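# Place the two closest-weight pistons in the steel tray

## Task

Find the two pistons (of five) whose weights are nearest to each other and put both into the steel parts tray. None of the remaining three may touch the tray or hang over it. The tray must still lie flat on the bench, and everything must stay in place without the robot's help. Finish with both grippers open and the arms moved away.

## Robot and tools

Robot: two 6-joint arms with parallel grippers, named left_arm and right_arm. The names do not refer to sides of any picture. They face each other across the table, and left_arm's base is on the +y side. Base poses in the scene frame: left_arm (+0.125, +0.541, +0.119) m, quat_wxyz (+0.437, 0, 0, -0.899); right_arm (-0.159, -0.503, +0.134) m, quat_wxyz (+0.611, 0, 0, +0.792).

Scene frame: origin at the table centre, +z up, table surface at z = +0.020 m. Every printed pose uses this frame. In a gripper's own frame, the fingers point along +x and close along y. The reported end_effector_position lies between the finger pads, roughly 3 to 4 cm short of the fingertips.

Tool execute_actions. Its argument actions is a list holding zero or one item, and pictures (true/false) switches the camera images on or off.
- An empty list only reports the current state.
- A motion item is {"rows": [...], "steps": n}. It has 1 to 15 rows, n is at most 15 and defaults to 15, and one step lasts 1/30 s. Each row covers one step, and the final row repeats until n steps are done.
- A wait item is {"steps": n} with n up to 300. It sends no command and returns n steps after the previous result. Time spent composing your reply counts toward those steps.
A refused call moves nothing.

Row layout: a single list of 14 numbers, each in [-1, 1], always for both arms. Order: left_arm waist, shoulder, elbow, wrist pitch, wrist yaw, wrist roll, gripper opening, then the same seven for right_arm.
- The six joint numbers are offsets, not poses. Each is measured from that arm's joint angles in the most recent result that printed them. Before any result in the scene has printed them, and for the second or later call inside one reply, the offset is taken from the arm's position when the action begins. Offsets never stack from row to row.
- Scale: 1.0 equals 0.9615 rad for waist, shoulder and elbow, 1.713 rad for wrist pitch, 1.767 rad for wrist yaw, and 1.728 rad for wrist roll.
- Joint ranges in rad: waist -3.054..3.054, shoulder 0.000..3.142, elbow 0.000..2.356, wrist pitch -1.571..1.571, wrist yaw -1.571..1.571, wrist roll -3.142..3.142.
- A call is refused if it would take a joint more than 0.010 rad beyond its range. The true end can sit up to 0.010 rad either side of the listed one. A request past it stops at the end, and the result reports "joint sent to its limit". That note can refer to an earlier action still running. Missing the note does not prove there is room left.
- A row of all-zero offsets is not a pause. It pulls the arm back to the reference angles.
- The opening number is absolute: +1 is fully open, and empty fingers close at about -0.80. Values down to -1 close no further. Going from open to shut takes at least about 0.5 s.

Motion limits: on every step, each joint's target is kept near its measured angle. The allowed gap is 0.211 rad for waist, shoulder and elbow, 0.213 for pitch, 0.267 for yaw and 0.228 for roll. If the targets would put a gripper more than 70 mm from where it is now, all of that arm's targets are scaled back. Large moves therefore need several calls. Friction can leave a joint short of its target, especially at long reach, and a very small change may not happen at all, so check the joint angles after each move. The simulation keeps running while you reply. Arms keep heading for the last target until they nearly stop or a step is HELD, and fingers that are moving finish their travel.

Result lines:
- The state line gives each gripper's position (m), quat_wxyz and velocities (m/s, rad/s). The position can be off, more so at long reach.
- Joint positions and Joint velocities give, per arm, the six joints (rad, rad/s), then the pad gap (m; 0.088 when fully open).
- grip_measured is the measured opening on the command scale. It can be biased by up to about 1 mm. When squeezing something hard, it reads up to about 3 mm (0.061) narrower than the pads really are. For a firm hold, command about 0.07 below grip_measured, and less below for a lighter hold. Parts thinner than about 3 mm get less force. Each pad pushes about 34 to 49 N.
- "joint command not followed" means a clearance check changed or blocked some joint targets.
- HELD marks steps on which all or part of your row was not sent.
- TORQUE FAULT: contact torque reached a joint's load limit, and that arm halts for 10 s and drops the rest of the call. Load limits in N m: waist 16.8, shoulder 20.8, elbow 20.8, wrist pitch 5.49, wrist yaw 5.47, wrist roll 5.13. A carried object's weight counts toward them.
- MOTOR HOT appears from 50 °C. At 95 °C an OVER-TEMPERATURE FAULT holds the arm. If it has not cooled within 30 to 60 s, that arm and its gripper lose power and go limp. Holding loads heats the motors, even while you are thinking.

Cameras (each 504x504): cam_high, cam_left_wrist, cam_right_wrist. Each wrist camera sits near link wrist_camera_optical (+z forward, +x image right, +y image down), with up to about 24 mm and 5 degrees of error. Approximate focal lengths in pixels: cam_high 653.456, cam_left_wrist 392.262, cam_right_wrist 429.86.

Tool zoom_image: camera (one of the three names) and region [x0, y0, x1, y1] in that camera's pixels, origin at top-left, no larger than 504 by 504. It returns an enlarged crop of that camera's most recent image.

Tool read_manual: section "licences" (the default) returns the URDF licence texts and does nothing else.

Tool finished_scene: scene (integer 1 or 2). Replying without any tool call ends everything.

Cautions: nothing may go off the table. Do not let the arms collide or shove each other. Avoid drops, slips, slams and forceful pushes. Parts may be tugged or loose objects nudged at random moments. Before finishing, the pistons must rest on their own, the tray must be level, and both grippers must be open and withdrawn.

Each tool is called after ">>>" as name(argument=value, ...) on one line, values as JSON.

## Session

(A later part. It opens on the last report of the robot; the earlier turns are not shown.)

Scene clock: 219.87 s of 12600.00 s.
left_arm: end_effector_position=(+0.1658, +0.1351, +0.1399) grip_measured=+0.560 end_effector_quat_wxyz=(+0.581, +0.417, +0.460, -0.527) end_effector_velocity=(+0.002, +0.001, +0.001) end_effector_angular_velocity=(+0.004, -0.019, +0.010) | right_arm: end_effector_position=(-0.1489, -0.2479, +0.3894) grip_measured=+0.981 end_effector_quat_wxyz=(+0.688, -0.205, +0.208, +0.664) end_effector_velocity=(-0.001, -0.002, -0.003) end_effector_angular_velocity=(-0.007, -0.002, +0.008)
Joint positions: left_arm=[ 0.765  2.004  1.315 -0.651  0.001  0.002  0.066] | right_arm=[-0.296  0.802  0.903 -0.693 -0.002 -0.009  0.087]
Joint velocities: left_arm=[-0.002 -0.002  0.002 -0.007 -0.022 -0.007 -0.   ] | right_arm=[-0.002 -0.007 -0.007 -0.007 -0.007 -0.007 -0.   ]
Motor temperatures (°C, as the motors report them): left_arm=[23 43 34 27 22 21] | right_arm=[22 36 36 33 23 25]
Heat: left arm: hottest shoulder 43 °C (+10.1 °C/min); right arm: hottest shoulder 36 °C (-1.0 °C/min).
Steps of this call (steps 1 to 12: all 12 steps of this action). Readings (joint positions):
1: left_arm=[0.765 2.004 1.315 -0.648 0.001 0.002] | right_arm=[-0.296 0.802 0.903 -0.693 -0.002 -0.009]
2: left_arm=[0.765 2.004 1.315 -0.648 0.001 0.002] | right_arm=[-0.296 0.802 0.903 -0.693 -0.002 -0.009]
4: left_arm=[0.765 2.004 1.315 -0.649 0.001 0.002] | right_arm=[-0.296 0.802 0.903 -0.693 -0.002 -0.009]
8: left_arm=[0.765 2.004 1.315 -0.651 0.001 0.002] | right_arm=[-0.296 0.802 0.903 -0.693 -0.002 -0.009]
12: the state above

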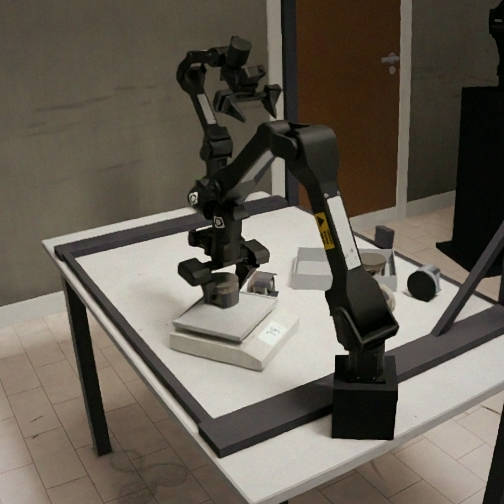

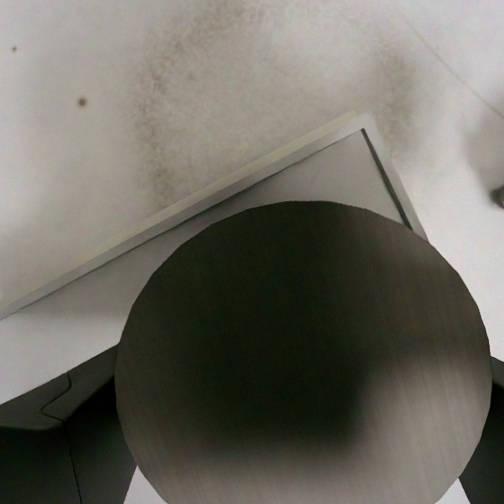

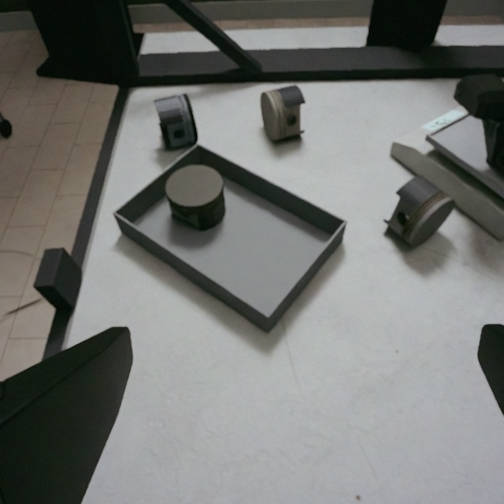

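>>> execute_actions(actions=[{"rows":[[0,-0.015,0.03,-0.02,0,0,0.47,0,0,0,0,0,0,1],[0,-0.03,0.06,-0.045,0,0,0.47,0,0,0,0,0,0,1],[0,-0.045,0.1,-0.075,0,0,0.47,0,0,0,0,0,0,1],[0,-0.055,0.14,-0.105,0,0,0.47,0,0,0,0,0,0,1],[0,-0.055,0.18,-0.13,0,0,0.47,0,0,0,0,0,0,1],[0,-0.055,0.21,-0.15,0,0,0.47,0,0,0,0,0,0,1],[-0.03,-0.055,0.21,-0.15,0,0,0.47,0,0,0,0,0,0,1],[-0.07,-0.055,0.21,-0.15,0,0,0.47,0,0,0,0,0,0,1],[-0.12,-0.055,0.21,-0.15,0,0,0.47,0,0,0,0,0,0,1],[-0.64,-0.055,0.21,-0.15,0,0,0.47,0,0,0,0,0,0,1]]}], pictures=false)

>>> execute_actions(actions=[{"steps":20}], pictures=false)

>>> execute_actions(actions=[{"rows":[[0,0.03,0.04,0,0,0,0.47,0,0,0,0,0,0,1],[0,0.07,0.09,-0.01,0,0,0.47,0,0,0,0,0,0,1],[0,0.11,0.15,-0.02,0,0,0.47,0,0,0,0,0,0,1],[0,0.15,0.21,-0.03,0,0,0.47,0,0,0,0,0,0,1],[0,0.19,0.27,-0.04,0,0,0.47,0,0,0,0,0,0,1],[0,0.23,0.33,-0.05,0,0,0.47,0,0,0,0,0,0,1],[0,0.27,0.39,-0.06,0,0,0.47,0,0,0,0,0,0,1],[0,0.31,0.45,-0.07,0,0,0.47,0,0,0,0,0,0,1],[0,0.35,0.51,-0.08,0,0,0.47,0,0,0,0,0,0,1],[0,0.39,0.57,-0.09,0,0,0.47,0,0,0,0,0,0,1],[0,0.43,0.63,-0.1,0,0,0.47,0,0,0,0,0,0,1],[0,0.47,0.69,-0.105,0,0,0.47,0,0,0,0,0,0,1],[0,0.51,0.75,-0.11,0,0,0.47,0,0,0,0,0,0,1],[0,0.55,0.8,-0.11,0,0,0.47,0,0,0,0,0,0,1],[0,0.6,0.83,-0.11,0,0,0.47,0,0,0,0,0,0,1]]}], pictures=false)

>>> execute_actions(actions=[{"steps":15}])

Scene clock: 231.17 s of 12600.00 s.
left_arm: end_effector_position=(+0.0511, +0.1327, +0.2022) grip_measured=+0.560 end_effector_quat_wxyz=(+0.501, +0.480, +0.397, -0.600) end_effector_velocity=(-0.636, +0.143, -0.004) end_effector_angular_velocity=(+0.122, +0.001, -1.558) | right_arm: end_effector_position=(-0.1489, -0.2479, +0.3894) grip_measured=+0.981 end_effector_quat_wxyz=(+0.688, -0.205, +0.208, +0.664) end_effector_velocity=(+0.002, -0.001, +0.000) end_effector_angular_velocity=(-0.003, -0.010, -0.004)
Joint positions: left_arm=[ 0.484  1.957  1.51  -0.899 -0.004  0.002  0.066] | right_arm=[-0.296  0.802  0.903 -0.693 -0.002 -0.009  0.087]
Joint velocities: left_arm=[-1.56  -0.007 -0.002 -0.125  0.022 -0.007  0.   ] | right_arm=[-0.002 -0.002  0.002 -0.007  0.007 -0.007 -0.   ]
Motor temperatures (°C, as the motors report them): left_arm=[23 42 34 27 22 21] | right_arm=[22 36 36 34 23 25]
Heat: left arm: hottest shoulder 42 °C (+8.1 °C/min); right arm: hottest shoulder 36 °C (-1.0 °C/min).
Steps of this call (steps 1 to 15: the robot went on to your last target; steps 16 to 90: nothing new was sent; then 7.80 s passed at rest; steps 91 to 105: all 15 steps of this action). Readings (joint positions):
91: left_arm=[0.765 2.004 1.317 -0.657 0.001 0.002] | right_arm=[-0.296 0.802 0.903 -0.693 -0.002 -0.009]
92: left_arm=[0.765 2.004 1.326 -0.678 0.001 0.002] | right_arm=[-0.296 0.802 0.903 -0.693 -0.002 -0.009]
94: left_arm=[0.765 2.003 1.364 -0.750 0.001 0.002] | right_arm=[-0.296 0.802 0.903 -0.693 -0.002 -0.009]
98: left_arm=[0.758 1.984 1.469 -0.865 -0.003 0.002] | right_arm=[-0.296 0.802 0.903 -0.693 -0.002 -0.009]
105: the state above

Scene clock: 231.83 s of 12600.00 s.
left_arm: end_effector_position=(-0.0780, +0.1813, +0.2019) grip_measured=+0.560 end_effector_quat_wxyz=(+0.392, +0.542, +0.316, -0.673) end_effector_velocity=(+0.005, +0.005, -0.000) end_effector_angular_velocity=(+0.011, -0.025, +0.024) | right_arm: end_effector_position=(-0.1489, -0.2479, +0.3894) grip_measured=+0.981 end_effector_quat_wxyz=(+0.688, -0.205, +0.208, +0.664) end_effector_velocity=(-0.001, -0.003, -0.004) end_effector_angular_velocity=(-0.022, -0.001, +0.008)
Joint positions: left_arm=[ 0.151  1.957  1.511 -0.908  0.001  0.002  0.066] | right_arm=[-0.296  0.802  0.903 -0.693 -0.002 -0.009  0.087]
Joint velocities: left_arm=[-0.002 -0.007 -0.007 -0.022 -0.022 -0.022 -0.   ] | right_arm=[-0.002 -0.002 -0.002 -0.022 -0.007 -0.007 -0.   ]
Motor temperatures (°C, as the motors report them): left_arm=[23 42 34 27 22 21] | right_arm=[22 36 36 34 23 25]
Heat: left arm: hottest shoulder 42 °C (+8.0 °C/min); right arm: hottest shoulder 36 °C (-1.0 °C/min).
Steps of this call (steps 1 to 20: the robot went on to your last target). Readings (joint positions):
1: left_arm=[0.432 1.957 1.510 -0.902 -0.003 0.002] | right_arm=[-0.296 0.802 0.903 -0.693 -0.002 -0.009]
2: left_arm=[0.379 1.957 1.510 -0.903 -0.003 0.002] | right_arm=[-0.296 0.802 0.903 -0.693 -0.002 -0.009]
4: left_arm=[0.276 1.957 1.510 -0.903 -0.003 0.002] | right_arm=[-0.296 0.802 0.903 -0.693 -0.002 -0.009]
8: left_arm=[0.135 1.957 1.511 -0.907 0.012 0.002] | right_arm=[-0.296 0.802 0.903 -0.693 -0.002 -0.009]
20: the state above

Scene clock: 232.33 s of 12600.00 s.
left_arm: end_effector_position=(-0.1344, +0.0813, +0.1893) grip_measured=+0.560 end_effector_quat_wxyz=(+0.400, +0.525, +0.306, -0.687) end_effector_velocity=(-0.117, -0.212, -0.133) end_effector_angular_velocity=(-0.207, +0.095, +0.010) | right_arm: end_effector_position=(-0.1489, -0.2479, +0.3894) grip_measured=+0.981 end_effector_quat_wxyz=(+0.688, -0.205, +0.208, +0.664) end_effector_velocity=(+0.001, -0.003, -0.004) end_effector_angular_velocity=(-0.022, -0.001, +0.003)
Joint positions: left_arm=[ 0.151  2.422  2.196 -1.08   0.001  0.002  0.066] | right_arm=[-0.296  0.802  0.903 -0.693 -0.002 -0.009  0.087]
Joint velocities: left_arm=[-0.002  1.126  1.433 -0.081 -0.022 -0.007 -0.   ] | right_arm=[-0.007 -0.002 -0.002 -0.022 -0.007 -0.007 -0.   ]
Motor temperatures (°C, as the motors report them): left_arm=[23 42 34 27 22 21] | right_arm=[22 36 36 34 23 25]
Heat: left arm: hottest shoulder 42 °C (+8.1 °C/min); right arm: hottest shoulder 36 °C (-1.0 °C/min).
Steps of this call (steps 1 to 15: all 15 steps of this action). Readings (joint positions):
1: left_arm=[0.151 1.959 1.514 -0.910 0.001 0.002] | right_arm=[-0.296 0.802 0.903 -0.693 -0.002 -0.009]
2: left_arm=[0.151 1.970 1.527 -0.919 0.001 0.002] | right_arm=[-0.296 0.802 0.903 -0.693 -0.002 -0.009]
4: left_arm=[0.151 2.016 1.596 -0.938 0.001 0.002] | right_arm=[-0.296 0.802 0.903 -0.693 -0.002 -0.009]
8: left_arm=[0.151 2.157 1.808 -0.990 0.001 0.002] | right_arm=[-0.296 0.802 0.903 -0.693 -0.002 -0.009]
15: the state above

Scene clock: 232.83 s of 12600.00 s.
left_arm: end_effector_position=(-0.1407, +0.0701, +0.1661) grip_measured=+0.560 end_effector_quat_wxyz=(+0.397, +0.531, +0.310, -0.682) end_effector_velocity=(+0.001, +0.002, +0.000) end_effector_angular_velocity=(+0.004, -0.008, +0.006) | right_arm: end_effector_position=(-0.1489, -0.2479, +0.3894) grip_measured=+0.981 end_effector_quat_wxyz=(+0.688, -0.205, +0.208, +0.664) end_effector_velocity=(+0.002, -0.002, -0.004) end_effector_angular_velocity=(-0.013, -0.010, -0.004)
Joint positions: left_arm=[ 0.151  2.525  2.297 -1.096  0.001  0.002  0.066] | right_arm=[-0.296  0.802  0.903 -0.693 -0.002 -0.009  0.087]
Joint velocities: left_arm=[-0.002 -0.002 -0.002 -0.007 -0.007 -0.007  0.   ] | right_arm=[-0.002 -0.002 -0.007 -0.007  0.007 -0.007 -0.   ]
Motor temperatures (°C, as the motors report them): left_arm=[23 42 35 27 22 21] | right_arm=[22 36 36 34 23 25]
Heat: left arm: hottest shoulder 42 °C (+8.0 °C/min); right arm: hottest shoulder 36 °C (-1.0 °C/min).
Steps of this call (steps 1 to 15: the robot went on to your last target). Readings (joint positions):
1: left_arm=[0.151 2.453 2.235 -1.079 0.001 0.002] | right_arm=[-0.296 0.802 0.903 -0.693 -0.002 -0.009]
2: left_arm=[0.151 2.475 2.258 -1.081 0.001 0.002] | right_arm=[-0.296 0.802 0.903 -0.693 -0.002 -0.009]
4: left_arm=[0.151 2.503 2.277 -1.093 0.001 0.002] | right_arm=[-0.296 0.802 0.903 -0.693 -0.002 -0.009]
8: left_arm=[0.151 2.525 2.283 -1.096 0.001 0.002] | right_arm=[-0.296 0.802 0.903 -0.693 -0.002 -0.009]
15: the state above

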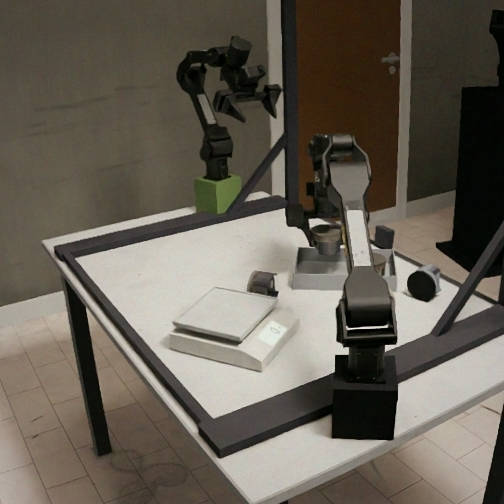

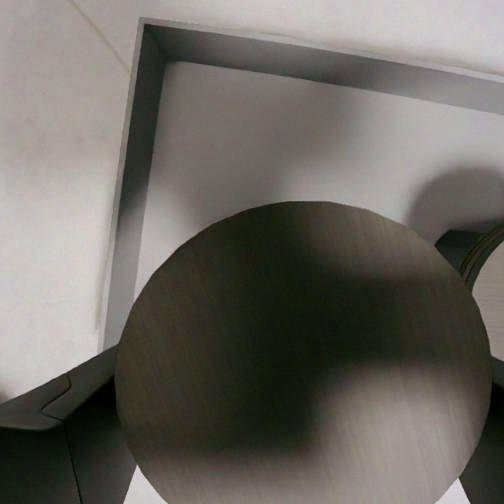

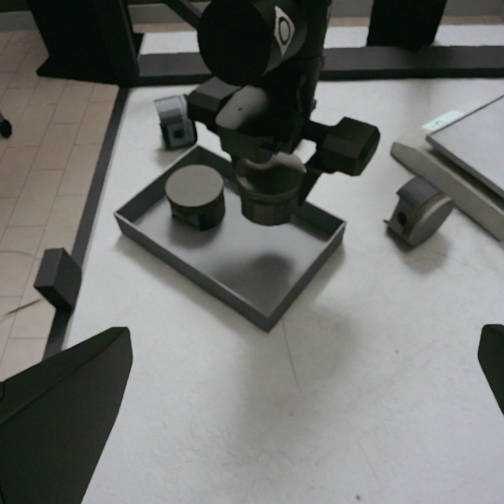

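Centered. Lower (contact ≈ q1 2.675).

>>> execute_actions(actions=[{"rows":[[0.01,0.02,0,0.006,0,0,0.47,0,0,0,0,0,0,1],[0.015,0.035,0,0.013,0,0,0.47,0,0,0,0,0,0,1],[0.015,0.05,0,0.02,0,0,0.47,0,0,0,0,0,0,1],[0.015,0.065,0,0.028,0,0,0.47,0,0,0,0,0,0,1],[0.015,0.08,0,0.036,0,0,0.47,0,0,0,0,0,0,1],[0.015,0.095,0,0.044,0,0,0.47,0,0,0,0,0,0,1],[0.015,0.11,0,0.052,0,0,0.47,0,0,0,0,0,0,1],[0.015,0.12,0,0.058,0,0,0.47,0,0,0,0,0,0,1],[0.015,0.13,0,0.064,0,0,0.47,0,0,0,0,0,0,1]]}], pictures=false)

>>> execute_actions(actions=[{"rows":[[0,0.01,0,0.003,0,0,0.47,0,0,0,0,0,0,1],[0,0.015,0,0.005,0,0,0.47,0,0,0,0,0,0,1],[0,0.02,0,0.007,0,0,0.47,0,0,0,0,0,0,1],[0,0.025,0,0.009,0,0,0.47,0,0,0,0,0,0,1],[0,0.03,0,0.011,0,0,0.47,0,0,0,0,0,0,1],[0,0.035,0,0.013,0,0,0.47,0,0,0,0,0,0,1],[0,0.04,0,0.015,0,0,0.47,0,0,0,0,0,0,1],[0,0.045,0,0.017,0,0,0.47,0,0,0,0,0,0,1],[0,0.05,0,0.019,0,0,0.47,0,0,0,0,0,0,1]]}], pictures=false)

>>> execute_actions(actions=[{"steps":8}])

Scene clock: 240.97 s of 12600.00 s.
left_arm: end_effector_position=(-0.1397, +0.0570, +0.1070) grip_measured=+0.560 end_effector_quat_wxyz=(+0.398, +0.536, +0.317, -0.673) end_effector_velocity=(-0.002, -0.008, +0.002) end_effector_angular_velocity=(-0.042, +0.000, +0.010) | right_arm: end_effector_position=(-0.1489, -0.2479, +0.3894) grip_measured=+0.981 end_effector_quat_wxyz=(+0.688, -0.205, +0.208, +0.664) end_effector_velocity=(-0.000, +0.000, +0.001) end_effector_angular_velocity=(+0.007, -0.002, +0.008)
Joint positions: left_arm=[ 0.165  2.647  2.296 -0.995  0.001  0.002  0.066] | right_arm=[-0.296  0.802  0.903 -0.693 -0.002 -0.009  0.087]
Joint velocities: left_arm=[-0.002 -0.002 -0.002  0.037 -0.022 -0.007 -0.   ] | right_arm=[-0.002 -0.002 -0.002  0.007 -0.007 -0.007 -0.   ]
Motor temperatures (°C, as the motors report them): left_arm=[23 43 35 27 22 21] | right_arm=[22 36 36 34 23 25]
Heat: left arm: hottest shoulder 43 °C (+9.0 °C/min); right arm: hottest shoulder 36 °C (-1.0 °C/min).
Steps of this call (steps 1 to 15: the robot went on to your last target; steps 16 to 90: nothing new was sent; then 4.63 s passed at rest; steps 91 to 105: all 15 steps of this action). Readings (joint positions):
91: left_arm=[0.152 2.525 2.297 -1.096 0.001 0.002] | right_arm=[-0.296 0.802 0.903 -0.693 -0.002 -0.009]
92: left_arm=[0.153 2.528 2.297 -1.094 0.001 0.002] | right_arm=[-0.296 0.802 0.903 -0.693 -0.002 -0.009]
94: left_arm=[0.156 2.538 2.297 -1.072 0.001 0.002] | right_arm=[-0.296 0.802 0.903 -0.693 -0.002 -0.009]
98: left_arm=[0.163 2.586 2.297 -1.025 0.001 0.002] | right_arm=[-0.296 0.802 0.903 -0.693 -0.002 -0.009]
105: the state above

Scene clock: 241.47 s of 12600.00 s.
left_arm: end_effector_position=(-0.1410, +0.0545, +0.0923) grip_measured=+0.560 end_effector_quat_wxyz=(+0.398, +0.536, +0.317, -0.673) end_effector_velocity=(-0.002, -0.003, +0.000) end_effector_angular_velocity=(-0.019, +0.001, -0.008) | right_arm: end_effector_position=(-0.1489, -0.2479, +0.3894) grip_measured=+0.981 end_effector_quat_wxyz=(+0.688, -0.205, +0.208, +0.664) end_effector_velocity=(-0.002, -0.001, -0.002) end_effector_angular_velocity=(-0.007, -0.002, +0.013)
Joint positions: left_arm=[ 0.165  2.677  2.296 -0.964  0.001  0.002  0.066] | right_arm=[-0.296  0.802  0.903 -0.693 -0.002 -0.009  0.087]
Joint velocities: left_arm=[-0.002 -0.002 -0.007  0.022 -0.007  0.007 -0.   ] | right_arm=[ 0.002 -0.002 -0.002 -0.007 -0.007 -0.007 -0.   ]
Motor temperatures (°C, as the motors report them): left_arm=[23 43 35 27 22 21] | right_arm=[22 36 36 34 23 25]
Heat: left arm: hottest shoulder 43 °C (+9.1 °C/min); right arm: hottest shoulder 36 °C (-1.0 °C/min).
Steps of this call (steps 1 to 15: all 15 steps of this action). Readings (joint positions):
1: left_arm=[0.165 2.647 2.296 -0.994 0.001 0.002] | right_arm=[-0.296 0.802 0.903 -0.693 -0.002 -0.009]
2: left_arm=[0.165 2.647 2.296 -0.992 0.001 0.002] | right_arm=[-0.296 0.802 0.903 -0.693 -0.002 -0.009]
4: left_arm=[0.165 2.647 2.296 -0.985 0.001 0.002] | right_arm=[-0.296 0.802 0.903 -0.693 -0.002 -0.009]
8: left_arm=[0.165 2.659 2.296 -0.976 0.001 0.002] | right_arm=[-0.296 0.802 0.903 -0.693 -0.002 -0.009]
15: the state above

Scene clock: 241.73 s of 12600.00 s.
left_arm: end_effector_position=(-0.1410, +0.0546, +0.0919) grip_measured=+0.560 end_effector_quat_wxyz=(+0.398, +0.536, +0.317, -0.673) end_effector_velocity=(+0.004, +0.003, +0.002) end_effector_angular_velocity=(+0.006, -0.026, +0.010) | right_arm: end_effector_position=(-0.1489, -0.2479, +0.3894) grip_measured=+0.981 end_effector_quat_wxyz=(+0.688, -0.205, +0.208, +0.664) end_effector_velocity=(-0.000, -0.000, -0.001) end_effector_angular_velocity=(-0.007, -0.002, +0.008)
Joint positions: left_arm=[ 0.165  2.678  2.296 -0.964  0.001  0.002  0.066] | right_arm=[-0.296  0.802  0.903 -0.693 -0.002 -0.009  0.087]
Joint velocities: left_arm=[-0.002 -0.007 -0.002 -0.022 -0.022 -0.007 -0.   ] | right_arm=[-0.002  0.002  0.002 -0.007 -0.007 -0.007 -0.   ]
Motor temperatures (°C, as the motors report them): left_arm=[23 43 35 27 22 21] | right_arm=[22 36 36 34 23 25]
Heat: left arm: hottest shoulder 43 °C (+9.0 °C/min); right arm: hottest shoulder 36 °C (-1.0 °C/min).
Steps of this call (steps 1 to 8: the robot went on to your last target). Readings (joint positions):
1: left_arm=[0.165 2.677 2.296 -0.964 0.001 0.002] | right_arm=[-0.296 0.802 0.903 -0.693 -0.002 -0.009]
2: left_arm=[0.165 2.677 2.296 -0.964 0.001 0.002] | right_arm=[-0.296 0.802 0.903 -0.693 -0.002 -0.009]
4: left_arm=[0.165 2.678 2.296 -0.964 0.001 0.002] | right_arm=[-0.296 0.802 0.903 -0.693 -0.002 -0.009]
8: the state above

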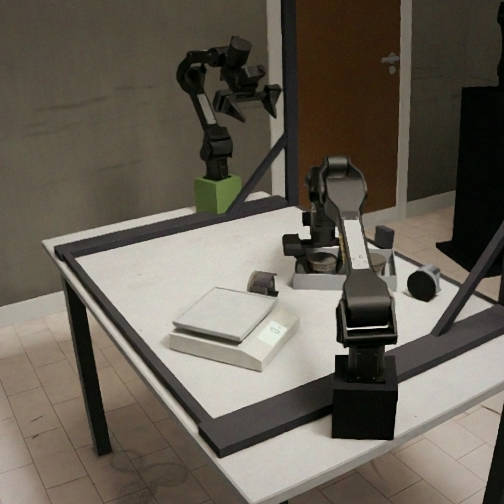

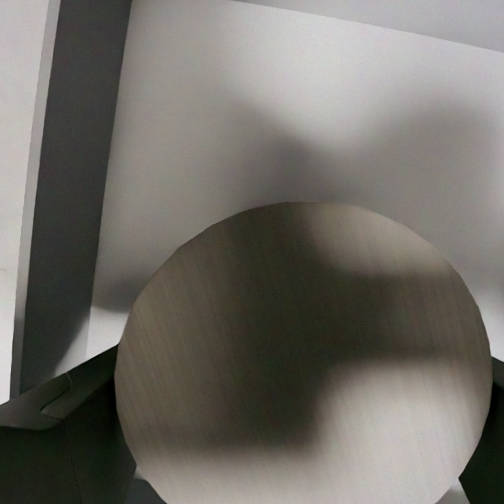

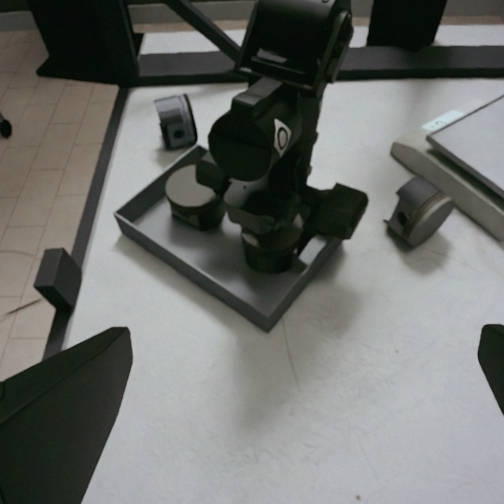

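Release, retreat with a view over the P4/tray corner.

>>> execute_actions(actions=[{"rows":[[0,0,0,0,0,0,0.6,0,0,0,0,0,0,1],[0,0,0,0,0,0,0.68,0,0,0,0,0,0,1],[0,0,0,0,0,0,0.8,0,0,0,0,0,0,1]],"steps":10}], pictures=false)

>>> execute_actions(actions=[{"rows":[[0,-0.03,0,-0.01,0,0,0.8,0,0,0,0,0,0,1],[0,-0.06,0,-0.025,0,0,0.8,0,0,0,0,0,0,1],[0,-0.09,0,-0.04,0,0,0.8,0,0,0,0,0,0,1],[0,-0.12,0,-0.055,0,0,0.8,0,0,0,0,0,0,1],[0,-0.15,0,-0.07,0,0,0.8,0,0,0,0,0,0,1],[0,-0.18,0,-0.08,0,0,0.8,0,0,0,0,0,0,1],[0,-0.22,-0.02,-0.09,0,0,0.8,0,0,0,0,0,0,1],[0,-0.26,-0.05,-0.1,0,0,1,0,0,0,0,0,0,1],[0,-0.31,-0.1,-0.11,0,0,1,0,0,0,0,0,0,1],[0,-0.36,-0.14,-0.12,0,0,1,0,0,0,0,0,0,1],[0,-0.42,-0.18,-0.13,0,0,1,0,0,0,0,0,0,1],[-0.05,-0.48,-0.22,-0.14,0,0,1,0,0,0,0,0,0,1],[-0.1,-0.54,-0.26,-0.15,0,0,1,0,0,0,0,0,0,1],[-0.15,-0.6,-0.3,-0.16,0,0,1,0,0,0,0,0,0,1],[-0.35,-0.9,-0.5,-0.16,0,0,1,0,0,0,0,0,0,1]]}], pictures=false)

>>> execute_actions(actions=[{"steps":25}])

Scene clock: 249.60 s of 12600.00 s.
left_arm: end_effector_position=(-0.1410, +0.0546, +0.0919) grip_measured=+0.787 end_effector_quat_wxyz=(+0.398, +0.536, +0.317, -0.673) end_effector_velocity=(+0.000, +0.001, +0.002) end_effector_angular_velocity=(-0.000, -0.006, +0.006) | right_arm: end_effector_position=(-0.1489, -0.2479, +0.3894) grip_measured=+0.981 end_effector_quat_wxyz=(+0.688, -0.205, +0.208, +0.664) end_effector_velocity=(-0.003, -0.001, -0.002) end_effector_angular_velocity=(-0.007, +0.006, +0.020)
Joint positions: left_arm=[ 0.165  2.678  2.296 -0.964  0.001  0.002  0.078] | right_arm=[-0.296  0.802  0.903 -0.693 -0.002 -0.009  0.087]
Joint velocities: left_arm=[-0.002 -0.002  0.002 -0.007 -0.007 -0.007  0.006] | right_arm=[-0.002 -0.002 -0.002 -0.007 -0.022 -0.007 -0.   ]
Motor temperatures (°C, as the motors report them): left_arm=[23 44 35 27 22 21] | right_arm=[22 36 36 34 23 25]
Heat: left arm: hottest shoulder 44 °C (+7.1 °C/min); right arm: hottest shoulder 36 °C (-1.0 °C/min).
Steps of this call (steps 1 to 15: the robot went on to your last target; steps 16 to 90: nothing new was sent; then 4.53 s passed at rest; steps 91 to 100: all 10 steps of this action). Readings (joint positions):
91: left_arm=[0.165 2.678 2.296 -0.964 0.001 0.002] | right_arm=[-0.296 0.802 0.903 -0.693 -0.002 -0.009]
92: left_arm=[0.165 2.678 2.296 -0.964 0.001 0.002] | right_arm=[-0.296 0.802 0.903 -0.693 -0.002 -0.009]
94: left_arm=[0.165 2.678 2.296 -0.964 0.001 0.002] | right_arm=[-0.296 0.802 0.903 -0.693 -0.002 -0.009]
98: left_arm=[0.165 2.678 2.296 -0.964 0.001 0.002] | right_arm=[-0.296 0.802 0.903 -0.693 -0.002 -0.009]
100: the state above

Scene clock: 250.10 s of 12600.00 s.
left_arm: end_effector_position=(-0.1247, +0.1297, +0.2545) grip_measured=+0.976 end_effector_quat_wxyz=(+0.388, +0.535, +0.298, -0.689) end_effector_velocity=(-0.216, +0.396, +0.315) end_effector_angular_velocity=(-0.272, +0.159, -0.804) | right_arm: end_effector_position=(-0.1489, -0.2479, +0.3894) grip_measured=+0.981 end_effector_quat_wxyz=(+0.688, -0.205, +0.208, +0.664) end_effector_velocity=(-0.001, -0.002, -0.003) end_effector_angular_velocity=(-0.008, -0.014, +0.016)
Joint positions: left_arm=[ 0.118  2.203  2.085 -1.198 -0.004  0.002  0.087] | right_arm=[-0.296  0.802  0.903 -0.693 -0.002 -0.009  0.087]
Joint velocities: left_arm=[-0.813 -1.321 -0.955 -0.051 -0.007 -0.007  0.005] | right_arm=[-0.002 -0.007 -0.007 -0.007 -0.007 -0.022 -0.   ]
Motor temperatures (°C, as the motors report them): left_arm=[23 44 35 27 22 21] | right_arm=[22 36 36 34 23 25]
Heat: left arm: hottest shoulder 44 °C (+7.0 °C/min); right arm: hottest shoulder 36 °C (-1.0 °C/min).
Steps of this call (steps 1 to 15: all 15 steps of this action). Readings (joint positions):
1: left_arm=[0.165 2.678 2.296 -0.965 0.001 0.002] | right_arm=[-0.296 0.802 0.903 -0.693 -0.002 -0.009]
2: left_arm=[0.165 2.674 2.296 -0.974 0.001 0.002] | right_arm=[-0.296 0.802 0.903 -0.693 -0.002 -0.009]
4: left_arm=[0.165 2.653 2.296 -1.015 0.001 0.002] | right_arm=[-0.296 0.802 0.903 -0.693 -0.002 -0.009]
8: left_arm=[0.165 2.550 2.282 -1.089 0.001 0.002] | right_arm=[-0.296 0.802 0.903 -0.693 -0.002 -0.009]
15: the state above

Scene clock: 250.93 s of 12600.00 s.
left_arm: end_effector_position=(-0.1725, +0.2732, +0.3386) grip_measured=+0.985 end_effector_quat_wxyz=(+0.292, +0.535, +0.205, -0.766) end_effector_velocity=(+0.003, -0.001, +0.001) end_effector_angular_velocity=(-0.016, -0.017, -0.002) | right_arm: end_effector_position=(-0.1489, -0.2479, +0.3894) grip_measured=+0.981 end_effector_quat_wxyz=(+0.688, -0.205, +0.208, +0.664) end_effector_velocity=(-0.003, -0.000, -0.001) end_effector_angular_velocity=(-0.007, +0.006, +0.020)
Joint positions: left_arm=[-0.172  1.806  1.824 -1.237  0.002  0.002  0.087] | right_arm=[-0.296  0.802  0.903 -0.693 -0.002 -0.009  0.087]
Joint velocities: left_arm=[-0.002 -0.002  0.002 -0.007 -0.022  0.007  0.   ] | right_arm=[-0.002  0.002  0.002 -0.007 -0.022 -0.007 -0.   ]
Motor temperatures (°C, as the motors report them): left_arm=[23 44 35 27 22 21] | right_arm=[22 36 36 34 23 25]
Heat: left arm: hottest shoulder 44 °C (+7.0 °C/min); right arm: hottest shoulder 36 °C (-1.0 °C/min).
Steps of this call (steps 1 to 25: the robot went on to your last target). Readings (joint positions):
1: left_arm=[0.087 2.159 2.053 -1.201 -0.004 0.002] | right_arm=[-0.296 0.802 0.903 -0.693 -0.002 -0.009]
2: left_arm=[0.051 2.118 2.020 -1.207 -0.004 0.002] | right_arm=[-0.296 0.802 0.903 -0.693 -0.002 -0.009]
4: left_arm=[-0.031 2.039 1.951 -1.217 -0.003 0.002] | right_arm=[-0.296 0.802 0.903 -0.693 -0.002 -0.009]
8: left_arm=[-0.171 1.887 1.847 -1.238 0.007 0.002] | right_arm=[-0.296 0.802 0.903 -0.693 -0.002 -0.009]
25: the state above

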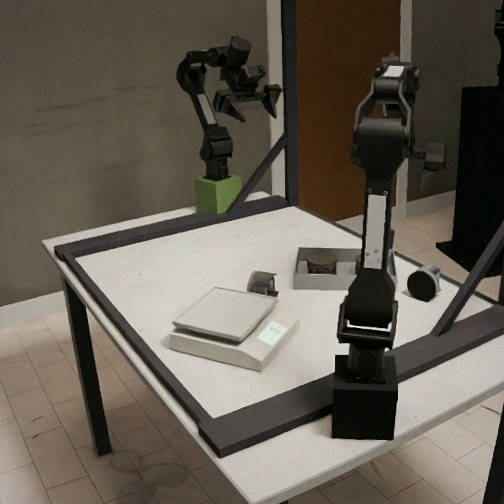

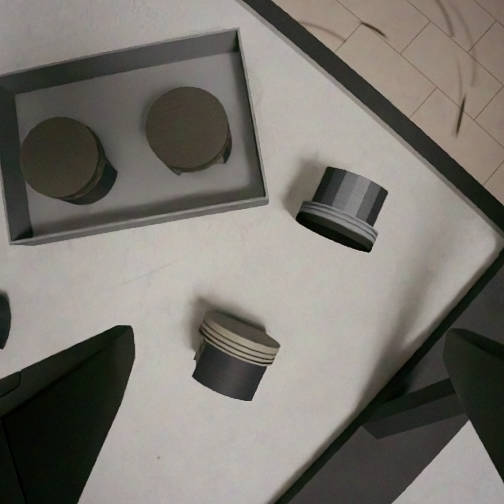

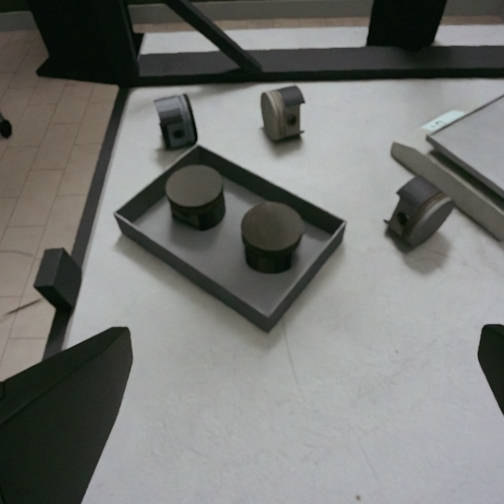

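>>> finished_scene(scene=2)

The scene is finished: the task was done.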